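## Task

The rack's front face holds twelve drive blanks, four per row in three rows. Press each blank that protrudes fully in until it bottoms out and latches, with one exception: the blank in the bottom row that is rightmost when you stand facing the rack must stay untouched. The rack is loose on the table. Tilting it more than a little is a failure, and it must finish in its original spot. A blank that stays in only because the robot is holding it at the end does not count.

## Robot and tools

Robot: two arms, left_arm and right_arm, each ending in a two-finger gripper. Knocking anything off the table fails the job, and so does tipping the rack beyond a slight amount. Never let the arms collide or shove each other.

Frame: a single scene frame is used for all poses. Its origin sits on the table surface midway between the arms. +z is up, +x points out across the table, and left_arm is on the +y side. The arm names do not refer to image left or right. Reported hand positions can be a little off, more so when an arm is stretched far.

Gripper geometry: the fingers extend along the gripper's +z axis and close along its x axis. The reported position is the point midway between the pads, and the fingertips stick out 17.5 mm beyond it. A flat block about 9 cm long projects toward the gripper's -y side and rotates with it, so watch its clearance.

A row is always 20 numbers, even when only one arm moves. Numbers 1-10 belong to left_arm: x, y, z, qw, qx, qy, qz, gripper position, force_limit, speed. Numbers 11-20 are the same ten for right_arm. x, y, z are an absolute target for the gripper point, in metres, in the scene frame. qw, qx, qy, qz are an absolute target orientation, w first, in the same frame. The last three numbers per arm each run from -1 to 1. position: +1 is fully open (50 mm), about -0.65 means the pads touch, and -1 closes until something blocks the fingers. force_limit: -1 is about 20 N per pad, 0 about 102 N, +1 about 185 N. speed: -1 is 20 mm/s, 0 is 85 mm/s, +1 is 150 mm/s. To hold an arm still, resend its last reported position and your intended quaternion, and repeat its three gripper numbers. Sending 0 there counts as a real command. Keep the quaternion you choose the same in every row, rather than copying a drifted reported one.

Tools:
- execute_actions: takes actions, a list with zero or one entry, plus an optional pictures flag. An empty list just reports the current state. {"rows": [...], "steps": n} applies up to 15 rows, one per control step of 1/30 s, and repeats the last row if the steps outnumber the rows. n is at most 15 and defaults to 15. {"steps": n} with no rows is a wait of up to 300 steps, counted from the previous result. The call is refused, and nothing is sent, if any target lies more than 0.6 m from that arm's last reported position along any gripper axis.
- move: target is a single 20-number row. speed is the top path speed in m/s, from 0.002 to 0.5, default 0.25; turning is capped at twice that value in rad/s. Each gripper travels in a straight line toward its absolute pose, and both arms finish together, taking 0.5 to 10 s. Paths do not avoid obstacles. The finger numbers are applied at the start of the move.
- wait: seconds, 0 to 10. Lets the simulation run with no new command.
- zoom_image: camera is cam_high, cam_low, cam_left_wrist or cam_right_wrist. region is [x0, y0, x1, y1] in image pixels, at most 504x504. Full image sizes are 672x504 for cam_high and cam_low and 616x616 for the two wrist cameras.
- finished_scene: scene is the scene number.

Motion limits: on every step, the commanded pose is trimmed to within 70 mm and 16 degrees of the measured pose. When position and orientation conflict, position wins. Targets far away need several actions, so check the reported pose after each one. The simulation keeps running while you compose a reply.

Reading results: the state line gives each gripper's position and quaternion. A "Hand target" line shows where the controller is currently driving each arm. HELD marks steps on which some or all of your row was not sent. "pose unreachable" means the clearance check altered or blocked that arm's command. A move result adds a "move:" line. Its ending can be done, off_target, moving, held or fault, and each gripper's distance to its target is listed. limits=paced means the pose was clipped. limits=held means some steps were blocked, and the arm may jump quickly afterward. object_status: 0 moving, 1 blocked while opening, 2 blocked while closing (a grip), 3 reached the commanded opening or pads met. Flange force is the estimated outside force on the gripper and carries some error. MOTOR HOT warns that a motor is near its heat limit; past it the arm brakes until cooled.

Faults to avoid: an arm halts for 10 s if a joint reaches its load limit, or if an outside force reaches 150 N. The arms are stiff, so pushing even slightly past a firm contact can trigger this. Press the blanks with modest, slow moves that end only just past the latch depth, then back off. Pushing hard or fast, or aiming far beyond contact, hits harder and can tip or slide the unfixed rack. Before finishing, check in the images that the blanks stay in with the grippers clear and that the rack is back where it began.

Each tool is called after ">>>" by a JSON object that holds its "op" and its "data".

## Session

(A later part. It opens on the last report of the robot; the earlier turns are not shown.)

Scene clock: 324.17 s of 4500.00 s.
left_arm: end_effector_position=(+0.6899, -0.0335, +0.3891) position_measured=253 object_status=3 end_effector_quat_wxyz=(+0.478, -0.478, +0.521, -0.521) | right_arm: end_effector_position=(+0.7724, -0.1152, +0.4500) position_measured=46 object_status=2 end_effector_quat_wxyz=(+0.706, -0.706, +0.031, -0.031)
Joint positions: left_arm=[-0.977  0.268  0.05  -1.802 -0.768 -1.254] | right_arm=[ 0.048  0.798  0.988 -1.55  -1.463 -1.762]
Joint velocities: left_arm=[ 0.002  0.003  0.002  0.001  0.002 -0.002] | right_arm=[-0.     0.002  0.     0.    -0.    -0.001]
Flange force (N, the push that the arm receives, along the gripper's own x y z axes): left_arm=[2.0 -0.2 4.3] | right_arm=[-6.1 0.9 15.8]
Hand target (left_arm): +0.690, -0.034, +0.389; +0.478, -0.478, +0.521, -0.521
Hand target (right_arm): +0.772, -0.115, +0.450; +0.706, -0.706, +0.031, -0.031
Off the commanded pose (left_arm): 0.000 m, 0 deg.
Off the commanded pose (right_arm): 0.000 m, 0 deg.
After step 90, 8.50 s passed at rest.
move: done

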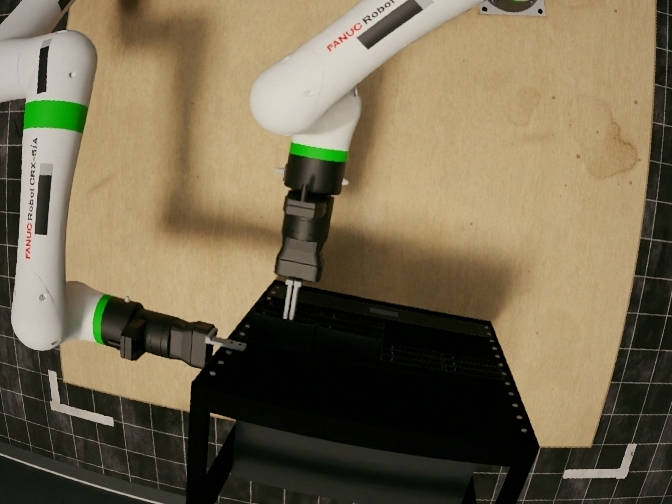

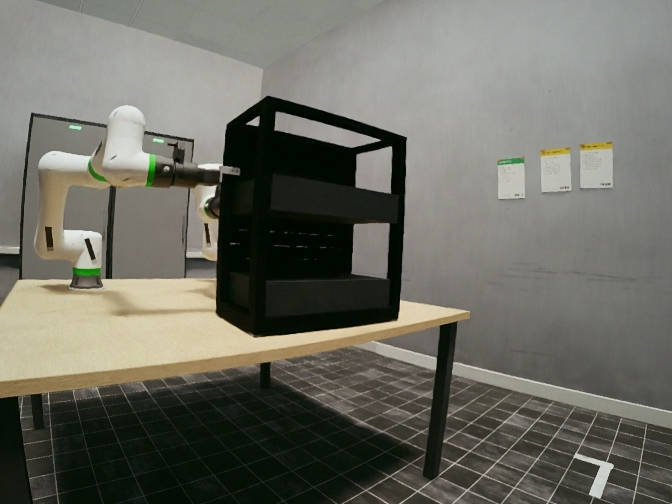

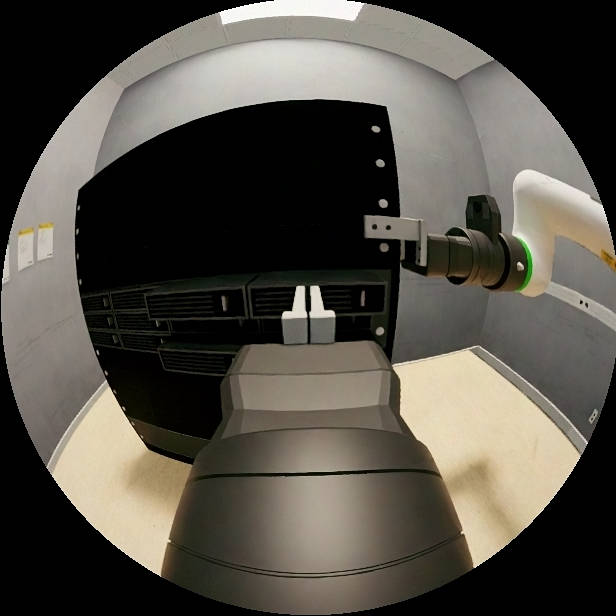

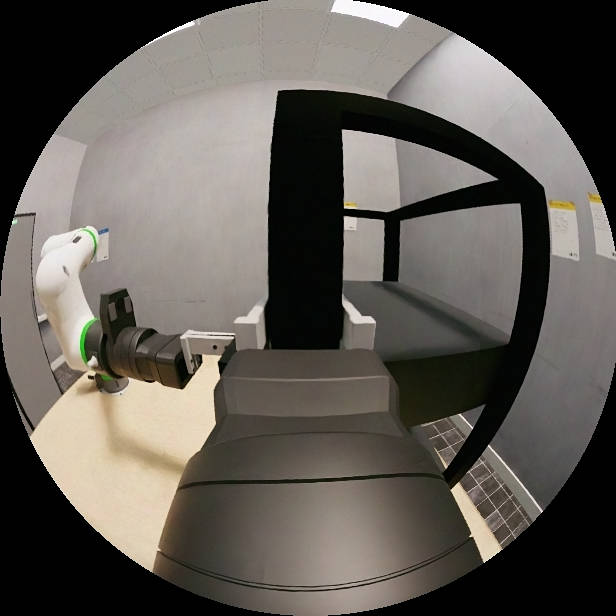

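>>> {"op": "move", "data": {"target": [0.70, -0.0344, 0.383, 0.4777, -0.4777, 0.5213, -0.5213, -1, 0, 0.5, 0.7724, -0.1152, 0.45, 0.7065, -0.7065, 0.0308, -0.0308, -1, -0.2, -1], "speed": 0.02}}

>>> {"op": "zoom_image", "data": {"camera": "cam_left_wrist", "region": [180, 200, 460, 360]}}

>>> {"op": "zoom_image", "data": {"camera": "cam_high", "region": [200, 260, 400, 380]}}

Scene clock: 340.43 s of 4500.00 s.
left_arm: end_effector_position=(+0.6999, -0.0344, +0.3831) position_measured=253 object_status=3 end_effector_quat_wxyz=(+0.478, -0.478, +0.521, -0.521) | right_arm: end_effector_position=(+0.7724, -0.1152, +0.4500) position_measured=46 object_status=2 end_effector_quat_wxyz=(+0.706, -0.706, +0.031, -0.031)
Joint positions: left_arm=[-0.967  0.292  0.065 -1.816 -0.761 -1.238] | right_arm=[ 0.048  0.798  0.988 -1.55  -1.463 -1.762]
Joint velocities: left_arm=[ 0.001  0.003  0.002 -0.001  0.     0.001] | right_arm=[ 0.    -0.001  0.    -0.     0.002  0.   ]
Flange force (N, the push that the arm receives, along the gripper's own x y z axes): left_arm=[0.6 -0.2 -4.9] | right_arm=[-12.1 2.9 14.7]
Hand target (left_arm): +0.700, -0.034, +0.383; +0.478, -0.478, +0.521, -0.521
Hand target (right_arm): +0.772, -0.115, +0.450; +0.706, -0.706, +0.031, -0.031
Off the commanded pose (left_arm): 0.000 m, 0 deg.
Off the commanded pose (right_arm): 0.000 m, 0 deg.
After step 90, 12.43 s passed at rest.
move: done

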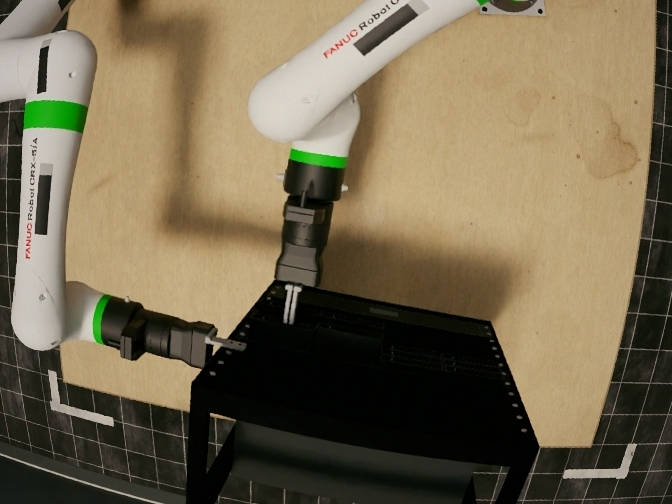

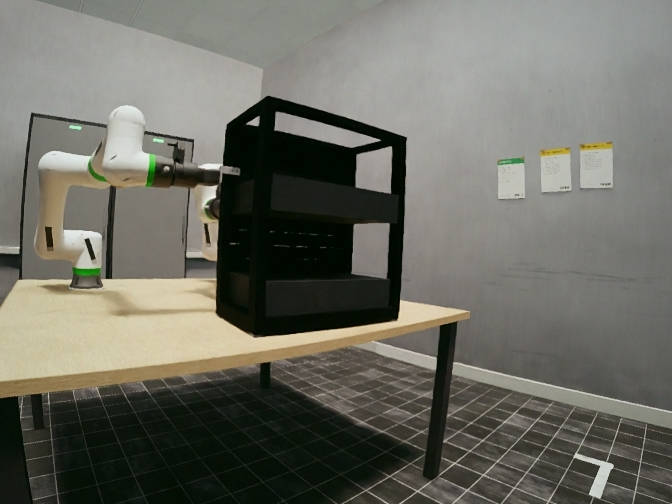

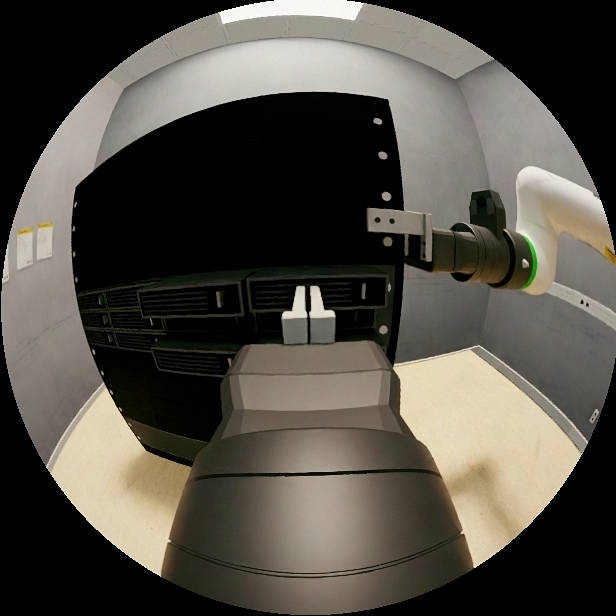

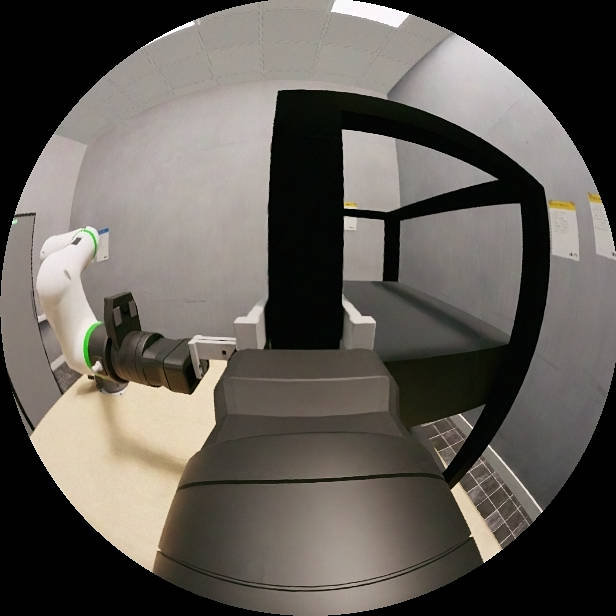

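Region (180, 200, 460, 360) of cam_left_wrist's 616x616 image, scaled by 1.800, with more detail than that image has; it fills the top 288 rows of this view, and the rest is white.

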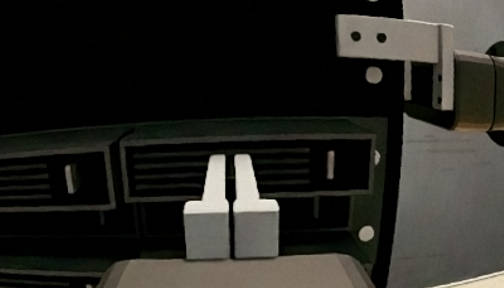

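Region (200, 260, 400, 380) of cam_high's 672x504 image, scaled by 2.520, with more detail than that image has; it fills the top 302 rows of this view, and the rest is white.

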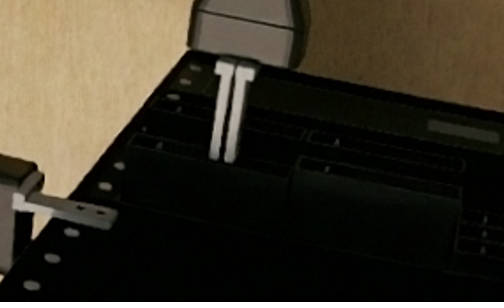

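>>> {"op": "move", "data": {"target": [0.69, -0.0335, 0.386, 0.3875, -0.5534, 0.6039, -0.4229, -1, 0, 0.5, 0.7724, -0.1152, 0.45, 0.7065, -0.7065, 0.0308, -0.0308, -1, -0.2, -1], "speed": 0.1}}

>>> {"op": "move", "data": {"target": [0.725, -0.0366, 0.386, 0.3875, -0.5534, 0.6039, -0.4229, -1, 0, 0.5, 0.7724, -0.1152, 0.45, 0.7065, -0.7065, 0.0308, -0.0308, -1, -0.2, -1], "speed": 0.025}}

>>> {"op": "zoom_image", "data": {"camera": "cam_left_wrist", "region": [160, 180, 460, 360]}}

Scene clock: 364.47 s of 4500.00 s.
left_arm: end_effector_position=(+0.6897, -0.0342, +0.3858) position_measured=253 object_status=3 end_effector_quat_wxyz=(+0.387, -0.554, +0.604, -0.423) | right_arm: end_effector_position=(+0.7724, -0.1152, +0.4500) position_measured=46 object_status=2 end_effector_quat_wxyz=(+0.706, -0.706, +0.031, -0.031)
Joint positions: left_arm=[-0.758  0.189  0.174 -0.957 -0.611 -2.086] | right_arm=[ 0.048  0.798  0.989 -1.55  -1.463 -1.762]
Joint velocities: left_arm=[ 0.004 -0.     0.001  0.014  0.    -0.015] | right_arm=[ 0.    -0.001 -0.     0.     0.001 -0.001]
Flange force (N, the push that the arm receives, along the gripper's own x y z axes): left_arm=[2.0 -0.1 0.9] | right_arm=[-10.1 3.1 16.0]
Hand target (left_arm): +0.690, -0.034, +0.386; +0.387, -0.554, +0.604, -0.422
Hand target (right_arm): +0.772, -0.115, +0.450; +0.706, -0.706, +0.031, -0.031
Off the commanded pose (left_arm): 0.001 m, 0 deg.
Off the commanded pose (right_arm): 0.000 m, 0 deg.
After step 90, 18.90 s passed at rest.
move: done

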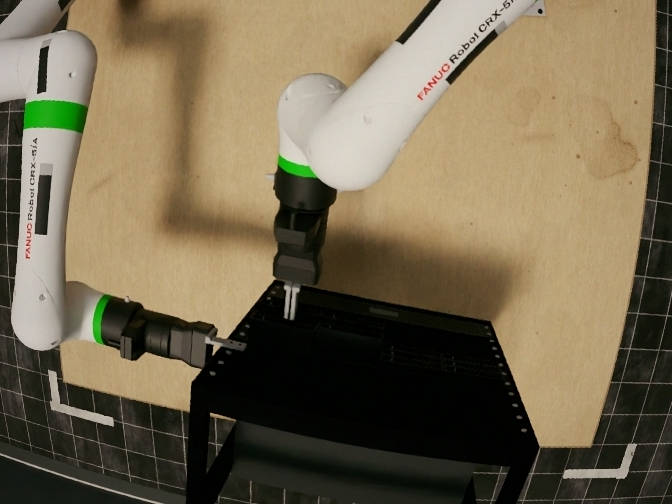

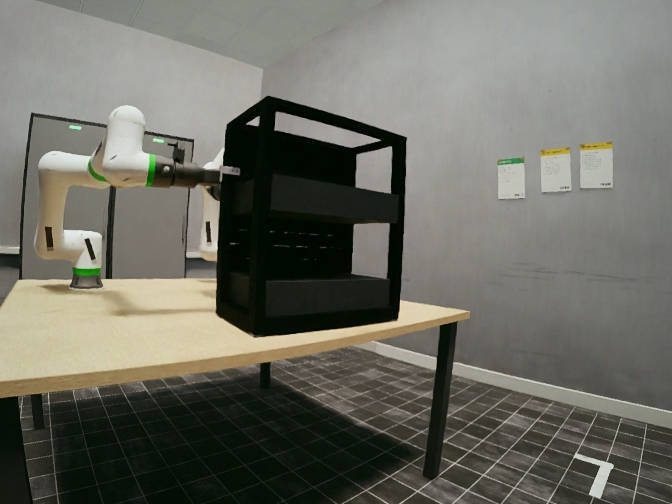

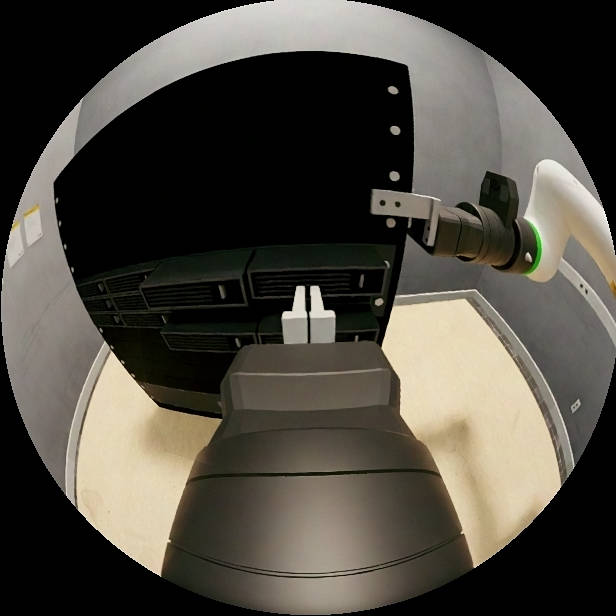

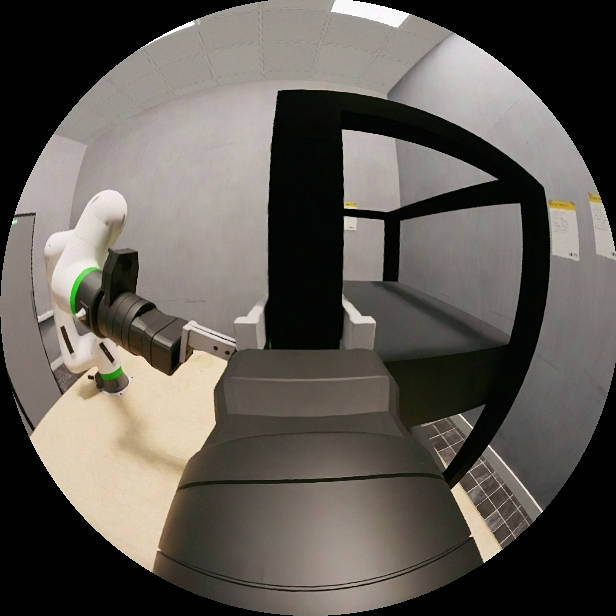

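Scene clock: 366.13 s of 4500.00 s.
left_arm: end_effector_position=(+0.7248, -0.0366, +0.3861) position_measured=253 object_status=3 end_effector_quat_wxyz=(+0.387, -0.553, +0.604, -0.423) | right_arm: end_effector_position=(+0.7724, -0.1152, +0.4500) position_measured=46 object_status=2 end_effector_quat_wxyz=(+0.706, -0.706, +0.031, -0.031)
Joint positions: left_arm=[-0.716  0.255  0.246 -0.915 -0.581 -2.138] | right_arm=[ 0.048  0.798  0.988 -1.55  -1.463 -1.762]
Joint velocities: left_arm=[ 0.003  0.005  0.003  0.001  0.003 -0.003] | right_arm=[ 0.     0.001  0.    -0.    -0.001  0.001]
Flange force (N, the push that the arm receives, along the gripper's own x y z axes): left_arm=[-5.3 19.9 -70.7] | right_arm=[7.4 -1.1 20.7]
Hand target (left_arm): +0.725, -0.037, +0.386; +0.387, -0.553, +0.604, -0.423
Hand target (right_arm): +0.772, -0.115, +0.450; +0.706, -0.706, +0.031, -0.031
Off the commanded pose (left_arm): 0.000 m, 0 deg.
Off the commanded pose (right_arm): 0.000 m, 0 deg.
move: done

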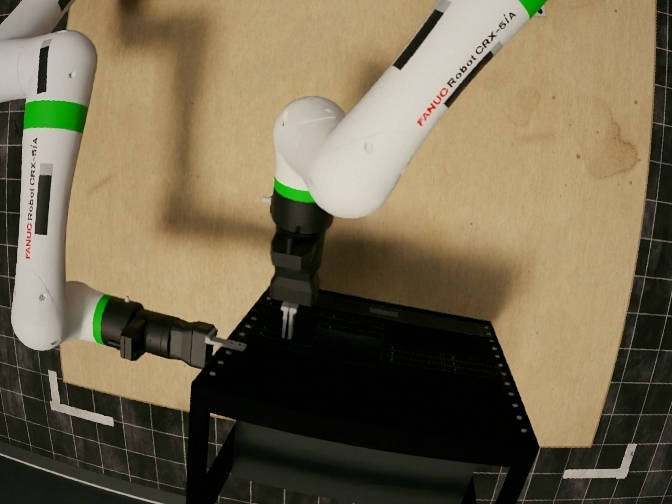

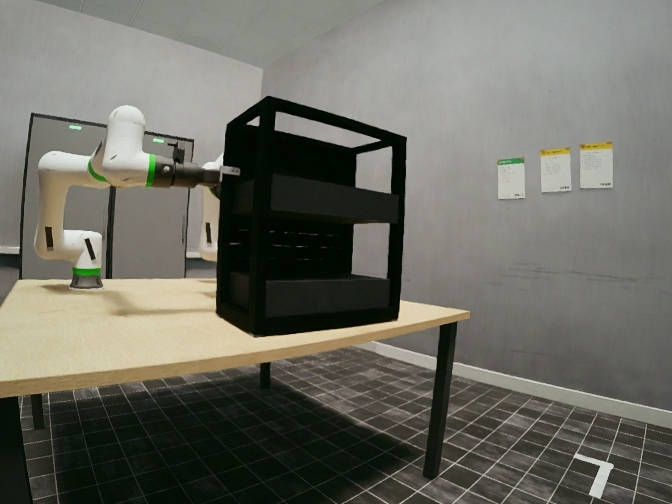

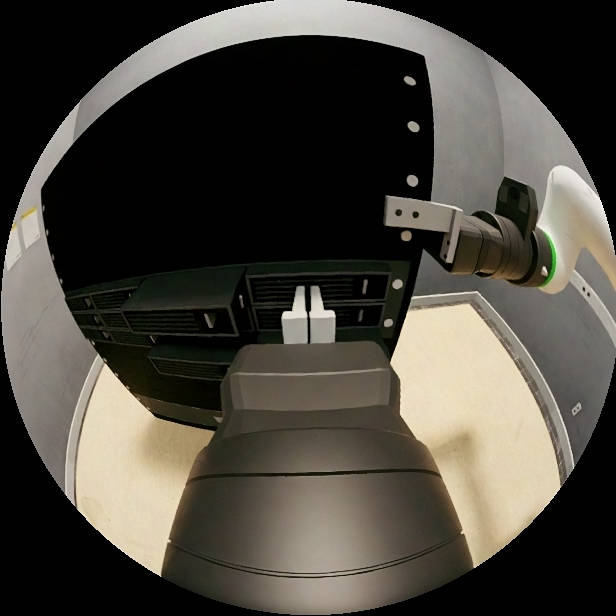

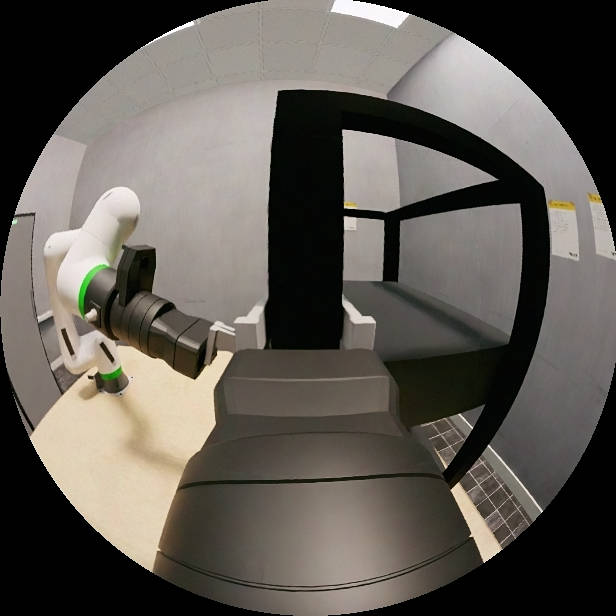

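Region (160, 180, 460, 360) of cam_left_wrist's 616x616 image, scaled by 1.680, with more detail than that image has; it fills the top 302 rows of this view, and the rest is white.

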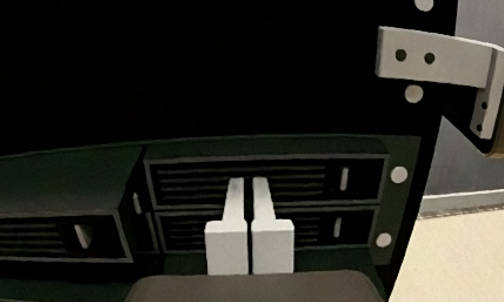

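>>> {"op": "move", "data": {"target": [0.68, -0.0327, 0.386, 0.3875, -0.5534, 0.6039, -0.4229, -1, 0, 0.5, 0.7724, -0.1152, 0.45, 0.7065, -0.7065, 0.0308, -0.0308, -1, -0.2, -1], "speed": 0.08}}

>>> {"op": "zoom_image", "data": {"camera": "cam_left_wrist", "region": [120, 180, 460, 360]}}

>>> {"op": "zoom_image", "data": {"camera": "cam_high", "region": [200, 260, 440, 400]}}

Scene clock: 371.37 s of 4500.00 s.
left_arm: end_effector_position=(+0.6801, -0.0327, +0.3859) position_measured=253 object_status=3 end_effector_quat_wxyz=(+0.388, -0.553, +0.604, -0.423) | right_arm: end_effector_position=(+0.7724, -0.1152, +0.4500) position_measured=46 object_status=2 end_effector_quat_wxyz=(+0.706, -0.706, +0.031, -0.031)
Joint positions: left_arm=[-0.769  0.17   0.153 -0.97  -0.619 -2.071] | right_arm=[ 0.048  0.798  0.989 -1.55  -1.463 -1.762]
Joint velocities: left_arm=[-0.002 -0.002 -0.002 -0.002  0.     0.002] | right_arm=[ 0.     0.001  0.    -0.    -0.002 -0.001]
Flange force (N, the push that the arm receives, along the gripper's own x y z axes): left_arm=[3.7 1.8 2.1] | right_arm=[-12.8 3.5 14.3]
Hand target (left_arm): +0.680, -0.033, +0.386; +0.388, -0.553, +0.604, -0.423
Hand target (right_arm): +0.772, -0.115, +0.450; +0.706, -0.706, +0.031, -0.031
Off the commanded pose (left_arm): 0.000 m, 0 deg.
Off the commanded pose (right_arm): 0.000 m, 0 deg.
After step 90, 1.30 s passed at rest.
move: done

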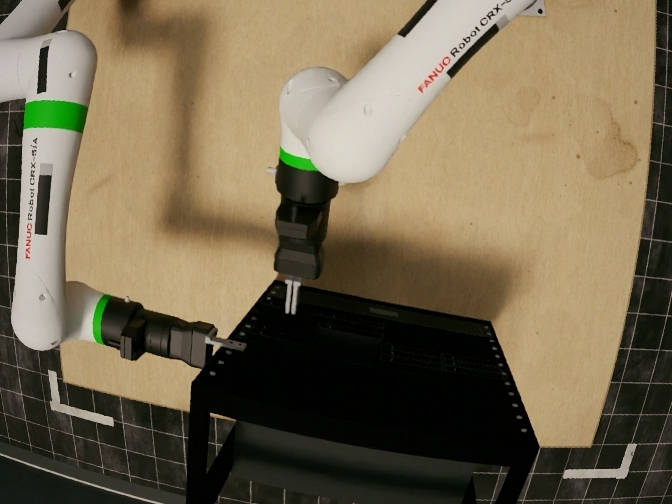

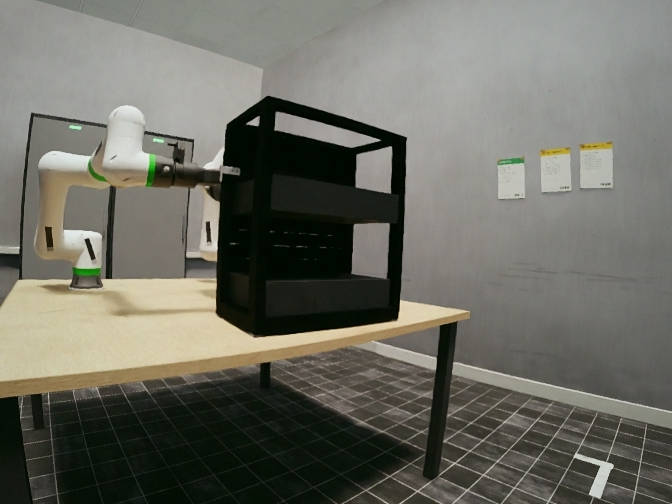

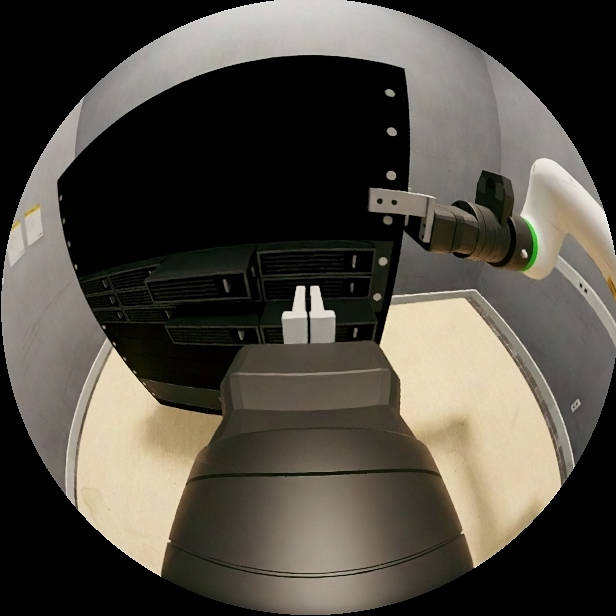

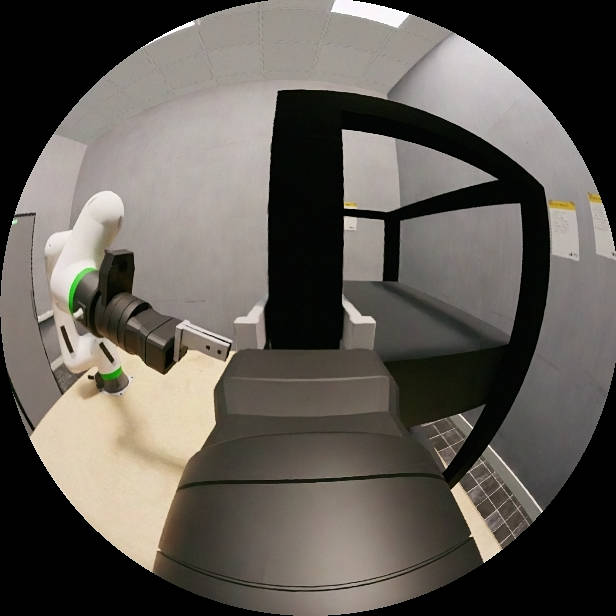

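Region (120, 180, 460, 360) of cam_left_wrist's 616x616 image, scaled by 1.482, with more detail than that image has; it fills the top 267 rows of this view, and the rest is white.

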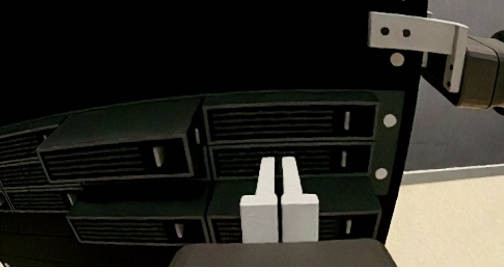

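Region (200, 260, 440, 400) of cam_high's 672x504 image, scaled by 2.100, with more detail than that image has; it fills the top 294 rows of this view, and the rest is white.

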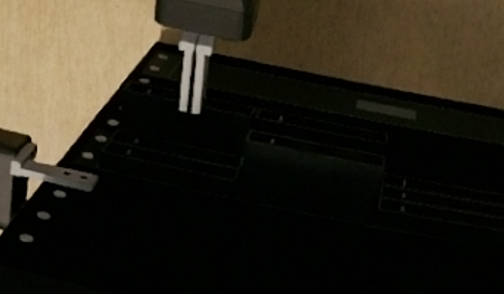

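>>> {"op": "zoom_image", "data": {"camera": "cam_left_wrist", "region": [240, 230, 400, 310]}}

>>> {"op": "zoom_image", "data": {"camera": "cam_left_wrist", "region": [70, 240, 230, 340]}}

Region (240, 230, 400, 310) of cam_left_wrist's 616x616 image, scaled by 3.150, with more detail than that image has.

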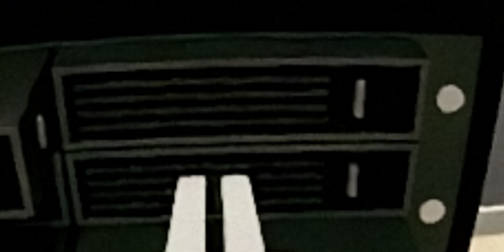

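Region (70, 240, 230, 340) of cam_left_wrist's 616x616 image, scaled by 3.150, with more detail than that image has; it fills the top 315 rows of this view, and the rest is white.

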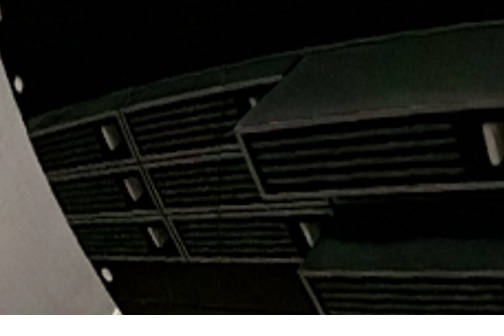

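>>> {"op": "move", "data": {"target": [0.719, -0.0361, 0.386, 0.3875, -0.5534, 0.6039, -0.4229, -1, 0, 0.5, 0.7724, -0.1152, 0.45, 0.7065, -0.7065, 0.0308, -0.0308, -1, -0.2, -1], "speed": 0.04}}

>>> {"op": "execute_actions", "data": {"actions": [{"rows": [[0.721, -0.0362, 0.386, 0.3875, -0.5534, 0.6039, -0.4229, -1, 0, 0.5, 0.7724, -0.1152, 0.45, 0.7065, -0.7065, 0.0308, -0.0308, -1, -0.2, -1]], "steps": 15}], "pictures": false}}

>>> {"op": "execute_actions", "data": {"actions": [{"rows": [[0.723, -0.0364, 0.386, 0.3875, -0.5534, 0.6039, -0.4229, -1, 0, 0.5, 0.7724, -0.1152, 0.45, 0.7065, -0.7065, 0.0308, -0.0308, -1, -0.2, -1]], "steps": 15}], "pictures": false}}

>>> {"op": "execute_actions", "data": {"actions": [{"rows": [[0.7245, -0.0365, 0.386, 0.3875, -0.5534, 0.6039, -0.4229, -1, 0, 0.5, 0.7724, -0.1152, 0.45, 0.7065, -0.7065, 0.0308, -0.0308, -1, -0.2, -1]], "steps": 15}], "pictures": false}}

Scene clock: 392.13 s of 4500.00 s.
left_arm: end_effector_position=(+0.7189, -0.0361, +0.3861) position_measured=253 object_status=3 end_effector_quat_wxyz=(+0.387, -0.553, +0.604, -0.423) | right_arm: end_effector_position=(+0.7724, -0.1152, +0.4500) position_measured=46 object_status=2 end_effector_quat_wxyz=(+0.706, -0.706, +0.031, -0.031)
Joint positions: left_arm=[-0.722  0.244  0.233 -0.923 -0.585 -2.128] | right_arm=[ 0.048  0.798  0.989 -1.55  -1.463 -1.762]
Joint velocities: left_arm=[ 0.004  0.003  0.002  0.001  0.001 -0.002] | right_arm=[-0.     0.001 -0.    -0.    -0.    -0.   ]
Flange force (N, the push that the arm receives, along the gripper's own x y z axes): left_arm=[2.7 -1.1 5.0] | right_arm=[-10.1 2.0 15.1]
Hand target (left_arm): +0.719, -0.036, +0.386; +0.387, -0.553, +0.604, -0.423
Hand target (right_arm): +0.772, -0.115, +0.450; +0.706, -0.706, +0.031, -0.031
Off the commanded pose (left_arm): 0.000 m, 0 deg.
Off the commanded pose (right_arm): 0.000 m, 0 deg.
After step 90, 16.50 s passed at rest.
move: done

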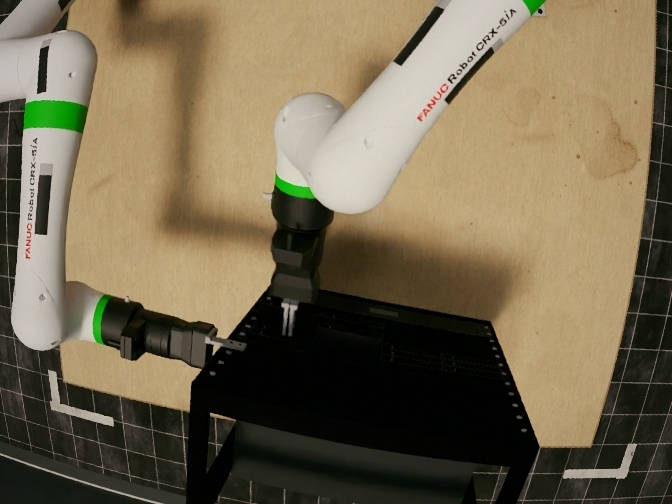

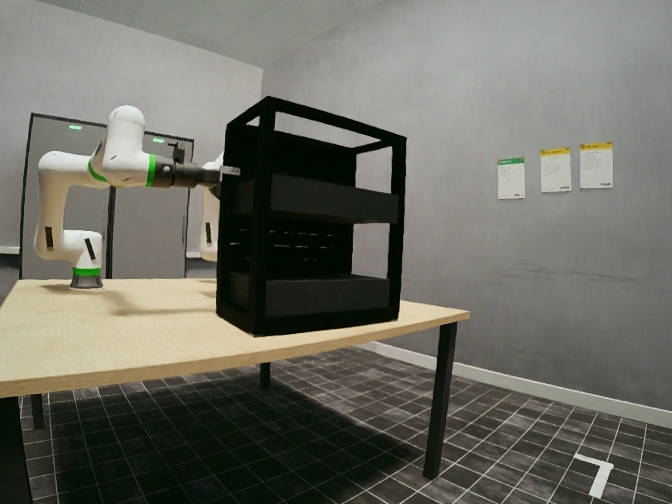

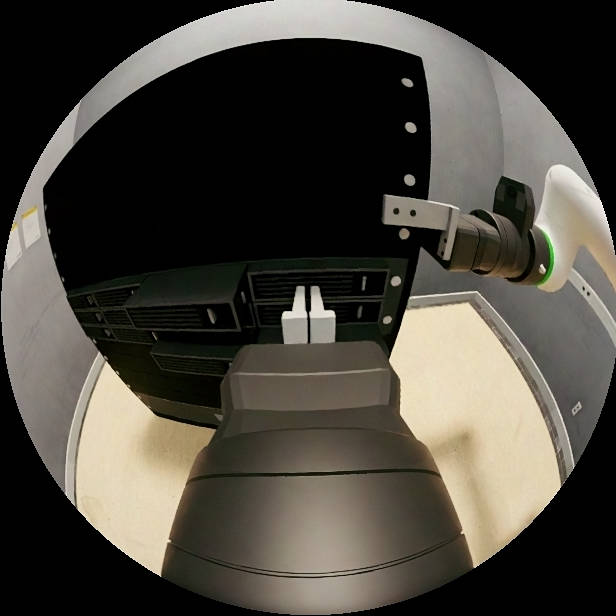

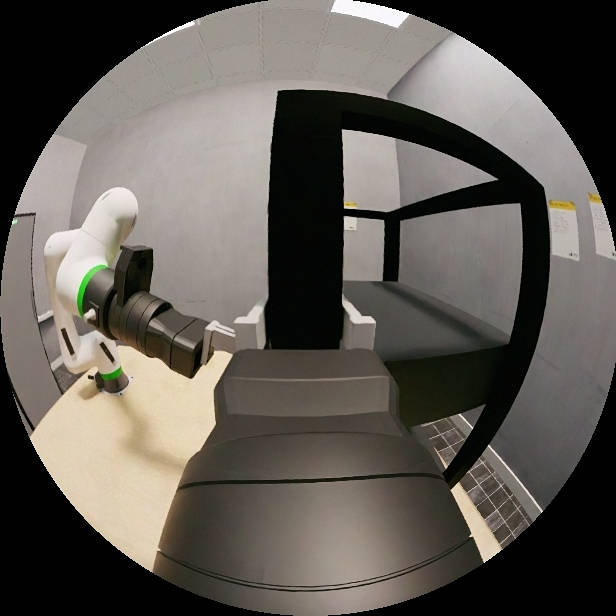

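Scene clock: 392.63 s of 4500.00 s.
left_arm: end_effector_position=(+0.7210, -0.0362, +0.3860) position_measured=253 object_status=3 end_effector_quat_wxyz=(+0.388, -0.553, +0.604, -0.423) | right_arm: end_effector_position=(+0.7724, -0.1152, +0.4500) position_measured=46 object_status=2 end_effector_quat_wxyz=(+0.706, -0.706, +0.031, -0.031)
Joint positions: left_arm=[-0.72   0.248  0.238 -0.92  -0.583 -2.132] | right_arm=[ 0.048  0.798  0.989 -1.55  -1.463 -1.762]
Joint velocities: left_arm=[-0.002  0.001 -0.     0.002 -0.    -0.002] | right_arm=[-0.    -0.001  0.    -0.    -0.    -0.   ]
Flange force (N, the push that the arm receives, along the gripper's own x y z axes): left_arm=[0.9 0.0 1.7] | right_arm=[-13.1 3.1 14.6]
Hand target (left_arm): +0.721, -0.036, +0.386; +0.388, -0.553, +0.604, -0.423
Hand target (right_arm): +0.772, -0.115, +0.450; +0.706, -0.706, +0.031, -0.031
Off the commanded pose (left_arm): 0.000 m, 0 deg.
Off the commanded pose (right_arm): 0.000 m, 0 deg.
Steps of this call (steps 1 to 15: all 15 steps of this action). Readings (end_effector_position | what the end effector reports):
1: left_arm (+0.7190, -0.0361, +0.3860) | right_arm (+0.7724, -0.1152, +0.4500) | left_arm position_measured=253 object_status=3 | right_arm position_measured=46 object_status=2
2: left_arm (+0.7196, -0.0362, +0.3861) | right_arm (+0.7724, -0.1152, +0.4500) | left_arm position_measured=253 object_status=3 | right_arm position_measured=46 object_status=2
4: left_arm (+0.7205, -0.0362, +0.3860) | right_arm (+0.7724, -0.1152, +0.4500) | left_arm position_measured=253 object_status=3 | right_arm position_measured=46 object_status=2
8: left_arm (+0.7209, -0.0362, +0.3860) | right_arm (+0.7724, -0.1152, +0.4500) | left_arm position_measured=253 object_status=3 | right_arm position_measured=46 object_status=2
15: the state above

Scene clock: 393.13 s of 4500.00 s.
left_arm: end_effector_position=(+0.7230, -0.0364, +0.3860) position_measured=253 object_status=3 end_effector_quat_wxyz=(+0.388, -0.553, +0.604, -0.423) | right_arm: end_effector_position=(+0.7724, -0.1152, +0.4500) position_measured=46 object_status=2 end_effector_quat_wxyz=(+0.706, -0.706, +0.031, -0.031)
Joint positions: left_arm=[-0.718  0.252  0.242 -0.918 -0.582 -2.135] | right_arm=[ 0.048  0.798  0.989 -1.55  -1.463 -1.762]
Joint velocities: left_arm=[ 0.002 -0.    -0.     0.     0.    -0.   ] | right_arm=[-0.    -0.001 -0.     0.    -0.002  0.   ]
Flange force (N, the push that the arm receives, along the gripper's own x y z axes): left_arm=[2.3 -0.1 3.2] | right_arm=[-13.4 3.1 14.9]
Hand target (left_arm): +0.723, -0.036, +0.386; +0.388, -0.553, +0.604, -0.423
Hand target (right_arm): +0.772, -0.115, +0.450; +0.706, -0.706, +0.031, -0.031
Off the commanded pose (left_arm): 0.000 m, 0 deg.
Off the commanded pose (right_arm): 0.000 m, 0 deg.
Steps of this call (steps 1 to 15: all 15 steps of this action). Readings (end_effector_position | what the end effector reports):
1: left_arm (+0.7211, -0.0362, +0.3860) | right_arm (+0.7724, -0.1152, +0.4500) | left_arm position_measured=253 object_status=3 | right_arm position_measured=46 object_status=2
2: left_arm (+0.7216, -0.0363, +0.3860) | right_arm (+0.7724, -0.1152, +0.4500) | left_arm position_measured=253 object_status=3 | right_arm position_measured=46 object_status=2
4: left_arm (+0.7225, -0.0363, +0.3860) | right_arm (+0.7724, -0.1152, +0.4500) | left_arm position_measured=253 object_status=3 | right_arm position_measured=46 object_status=2
8: left_arm (+0.7229, -0.0364, +0.3860) | right_arm (+0.7724, -0.1152, +0.4500) | left_arm position_measured=253 object_status=3 | right_arm position_measured=46 object_status=2
15: the state above

Scene clock: 393.63 s of 4500.00 s.
left_arm: end_effector_position=(+0.7245, -0.0365, +0.3860) position_measured=253 object_status=3 end_effector_quat_wxyz=(+0.388, -0.553, +0.604, -0.423) | right_arm: end_effector_position=(+0.7724, -0.1152, +0.4500) position_measured=46 object_status=2 end_effector_quat_wxyz=(+0.706, -0.706, +0.031, -0.031)
Joint positions: left_arm=[-0.716  0.255  0.245 -0.916 -0.581 -2.137] | right_arm=[ 0.048  0.798  0.989 -1.55  -1.463 -1.762]
Joint velocities: left_arm=[ 0.     0.     0.    -0.    -0.    -0.001] | right_arm=[ 0.    -0.001 -0.    -0.     0.001  0.001]
Flange force (N, the push that the arm receives, along the gripper's own x y z axes): left_arm=[-7.8 14.3 -55.7] | right_arm=[4.3 -0.4 19.4]
Hand target (left_arm): +0.725, -0.037, +0.386; +0.388, -0.553, +0.604, -0.423
Hand target (right_arm): +0.772, -0.115, +0.450; +0.706, -0.706, +0.031, -0.031
Off the commanded pose (left_arm): 0.000 m, 0 deg.
Off the commanded pose (right_arm): 0.000 m, 0 deg.
Steps of this call (steps 1 to 15: all 15 steps of this action). Readings (end_effector_position | what the end effector reports):
1: left_arm (+0.7231, -0.0364, +0.3860) | right_arm (+0.7724, -0.1152, +0.4500) | left_arm position_measured=253 object_status=3 | right_arm position_measured=46 object_status=2
2: left_arm (+0.7235, -0.0365, +0.3860) | right_arm (+0.7724, -0.1152, +0.4500) | left_arm position_measured=253 object_status=3 | right_arm position_measured=46 object_status=2
4: left_arm (+0.7240, -0.0365, +0.3860) | right_arm (+0.7724, -0.1152, +0.4500) | left_arm position_measured=253 object_status=3 | right_arm position_measured=46 object_status=2
8: left_arm (+0.7244, -0.0365, +0.3860) | right_arm (+0.7724, -0.1152, +0.4500) | left_arm position_measured=253 object_status=3 | right_arm position_measured=46 object_status=2
15: the state above

>>> {"op": "execute_actions", "data": {"actions": [{"rows": [[0.7252, -0.0366, 0.386, 0.3875, -0.5534, 0.6039, -0.4229, -1, 0, 0.5, 0.7724, -0.1152, 0.45, 0.7065, -0.7065, 0.0308, -0.0308, -1, -0.2, -1]], "steps": 15}], "pictures": false}}

>>> {"op": "execute_actions", "data": {"actions": [{"rows": [[0.7257, -0.0366, 0.386, 0.3875, -0.5534, 0.6039, -0.4229, -1, 0, 0.5, 0.7724, -0.1152, 0.45, 0.7065, -0.7065, 0.0308, -0.0308, -1, -0.2, -1]], "steps": 15}], "pictures": false}}

Scene clock: 401.03 s of 4500.00 s.
left_arm: end_effector_position=(+0.7252, -0.0366, +0.3860) position_measured=253 object_status=3 end_effector_quat_wxyz=(+0.388, -0.553, +0.604, -0.423) | right_arm: end_effector_position=(+0.7724, -0.1152, +0.4500) position_measured=46 object_status=2 end_effector_quat_wxyz=(+0.706, -0.706, +0.031, -0.031)
Joint positions: left_arm=[-0.715  0.256  0.247 -0.915 -0.58  -2.138] | right_arm=[ 0.048  0.798  0.989 -1.55  -1.463 -1.762]
Joint velocities: left_arm=[-0.001  0.     0.001  0.001 -0.     0.001] | right_arm=[ 0.     0.001 -0.     0.     0.001 -0.002]
Flange force (N, the push that the arm receives, along the gripper's own x y z axes): left_arm=[-16.6 26.2 -99.8] | right_arm=[19.8 -3.1 23.5]
Hand target (left_arm): +0.725, -0.037, +0.386; +0.388, -0.553, +0.604, -0.423
Hand target (right_arm): +0.772, -0.115, +0.450; +0.706, -0.706, +0.031, -0.031
Off the commanded pose (left_arm): 0.000 m, 0 deg.
Off the commanded pose (right_arm): 0.000 m, 0 deg.
Steps of this call (steps 1 to 90: nothing new was sent; then 3.90 s passed at rest; steps 91 to 105: all 15 steps of this action). Readings (end_effector_position | what the end effector reports):
91: left_arm (+0.7245, -0.0365, +0.3860) | right_arm (+0.7724, -0.1152, +0.4500) | left_arm position_measured=253 object_status=3 | right_arm position_measured=46 object_status=2
92: left_arm (+0.7247, -0.0365, +0.3860) | right_arm (+0.7724, -0.1152, +0.4500) | left_arm position_measured=253 object_status=3 | right_arm position_measured=46 object_status=2
94: left_arm (+0.7249, -0.0366, +0.3860) | right_arm (+0.7724, -0.1152, +0.4500) | left_arm position_measured=253 object_status=3 | right_arm position_measured=46 object_status=2
98: left_arm (+0.7251, -0.0366, +0.3860) | right_arm (+0.7724, -0.1152, +0.4500) | left_arm position_measured=253 object_status=3 | right_arm position_measured=46 object_status=2
105: the state above

Scene clock: 401.53 s of 4500.00 s.
left_arm: end_effector_position=(+0.7257, -0.0366, +0.3860) position_measured=253 object_status=3 end_effector_quat_wxyz=(+0.388, -0.553, +0.604, -0.423) | right_arm: end_effector_position=(+0.7724, -0.1152, +0.4500) position_measured=46 object_status=2 end_effector_quat_wxyz=(+0.706, -0.706, +0.031, -0.031)
Joint positions: left_arm=[-0.714  0.257  0.248 -0.914 -0.58  -2.139] | right_arm=[ 0.048  0.798  0.989 -1.55  -1.463 -1.762]
Joint velocities: left_arm=[-0.     0.001 -0.     0.002  0.002  0.001] | right_arm=[ 0.     0.001 -0.    -0.    -0.002 -0.001]
Flange force (N, the push that the arm receives, along the gripper's own x y z axes): left_arm=[-21.6 33.2 -131.3] | right_arm=[22.8 -3.1 26.1]
Hand target (left_arm): +0.726, -0.037, +0.386; +0.388, -0.553, +0.604, -0.423
Hand target (right_arm): +0.772, -0.115, +0.450; +0.706, -0.706, +0.031, -0.031
Off the commanded pose (left_arm): 0.000 m, 0 deg.
Off the commanded pose (right_arm): 0.000 m, 0 deg.
Steps of this call (steps 1 to 15: all 15 steps of this action). Readings (end_effector_position | what the end effector reports):
1: left_arm (+0.7252, -0.0366, +0.3860) | right_arm (+0.7724, -0.1152, +0.4500) | left_arm position_measured=253 object_status=3 | right_arm position_measured=46 object_status=2
2: left_arm (+0.7253, -0.0366, +0.3860) | right_arm (+0.7724, -0.1152, +0.4500) | left_arm position_measured=253 object_status=3 | right_arm position_measured=46 object_status=2
4: left_arm (+0.7255, -0.0366, +0.3860) | right_arm (+0.7724, -0.1152, +0.4500) | left_arm position_measured=253 object_status=3 | right_arm position_measured=46 object_status=2
8: left_arm (+0.7256, -0.0366, +0.3860) | right_arm (+0.7724, -0.1152, +0.4500) | left_arm position_measured=253 object_status=3 | right_arm position_measured=46 object_status=2
15: the state above

>>> {"op": "execute_actions", "data": {"actions": [{"rows": [[0.715, -0.0357, 0.386, 0.3875, -0.5534, 0.6039, -0.4229, -1, 0, 0.5, 0.7724, -0.1152, 0.45, 0.7065, -0.7065, 0.0308, -0.0308, -1, -0.2, -1]], "steps": 15}], "pictures": false}}

Scene clock: 404.73 s of 4500.00 s.
left_arm: end_effector_position=(+0.7150, -0.0357, +0.3860) position_measured=253 object_status=3 end_effector_quat_wxyz=(+0.388, -0.553, +0.604, -0.423) | right_arm: end_effector_position=(+0.7723, -0.1151, +0.4500) position_measured=46 object_status=2 end_effector_quat_wxyz=(+0.706, -0.706, +0.031, -0.031)
Joint positions: left_arm=[-0.727  0.236  0.225 -0.928 -0.588 -2.122] | right_arm=[ 0.048  0.798  0.988 -1.55  -1.463 -1.762]
Joint velocities: left_arm=[-0.001 -0.    -0.    -0.001 -0.001  0.003] | right_arm=[ 0.  0. -0. -0.  0.  0.]
Flange force (N, the push that the arm receives, along the gripper's own x y z axes): left_arm=[0.3 -0.5 2.1] | right_arm=[-17.3 5.2 10.0]
Hand target (left_arm): +0.715, -0.036, +0.386; +0.388, -0.553, +0.604, -0.423
Hand target (right_arm): +0.772, -0.115, +0.450; +0.706, -0.706, +0.031, -0.031
Off the commanded pose (left_arm): 0.000 m, 0 deg.
Off the commanded pose (right_arm): 0.000 m, 0 deg.
Steps of this call (steps 1 to 81: nothing new was sent; steps 82 to 96: all 15 steps of this action). Readings (end_effector_position | what the end effector reports):
82: left_arm (+0.7257, -0.0366, +0.3860) | right_arm (+0.7724, -0.1152, +0.4500) | left_arm position_measured=253 object_status=3 | right_arm position_measured=46 object_status=2
83: left_arm (+0.7244, -0.0366, +0.3859) | right_arm (+0.7723, -0.1152, +0.4500) | left_arm position_measured=253 object_status=3 | right_arm position_measured=46 object_status=2
85: left_arm (+0.7192, -0.0361, +0.3857) | right_arm (+0.7719, -0.1151, +0.4499) | left_arm position_measured=253 object_status=3 | right_arm position_measured=46 object_status=2
89: left_arm (+0.7156, -0.0358, +0.3860) | right_arm (+0.7722, -0.1151, +0.4500) | left_arm position_measured=253 object_status=3 | right_arm position_measured=46 object_status=2
96: the state above


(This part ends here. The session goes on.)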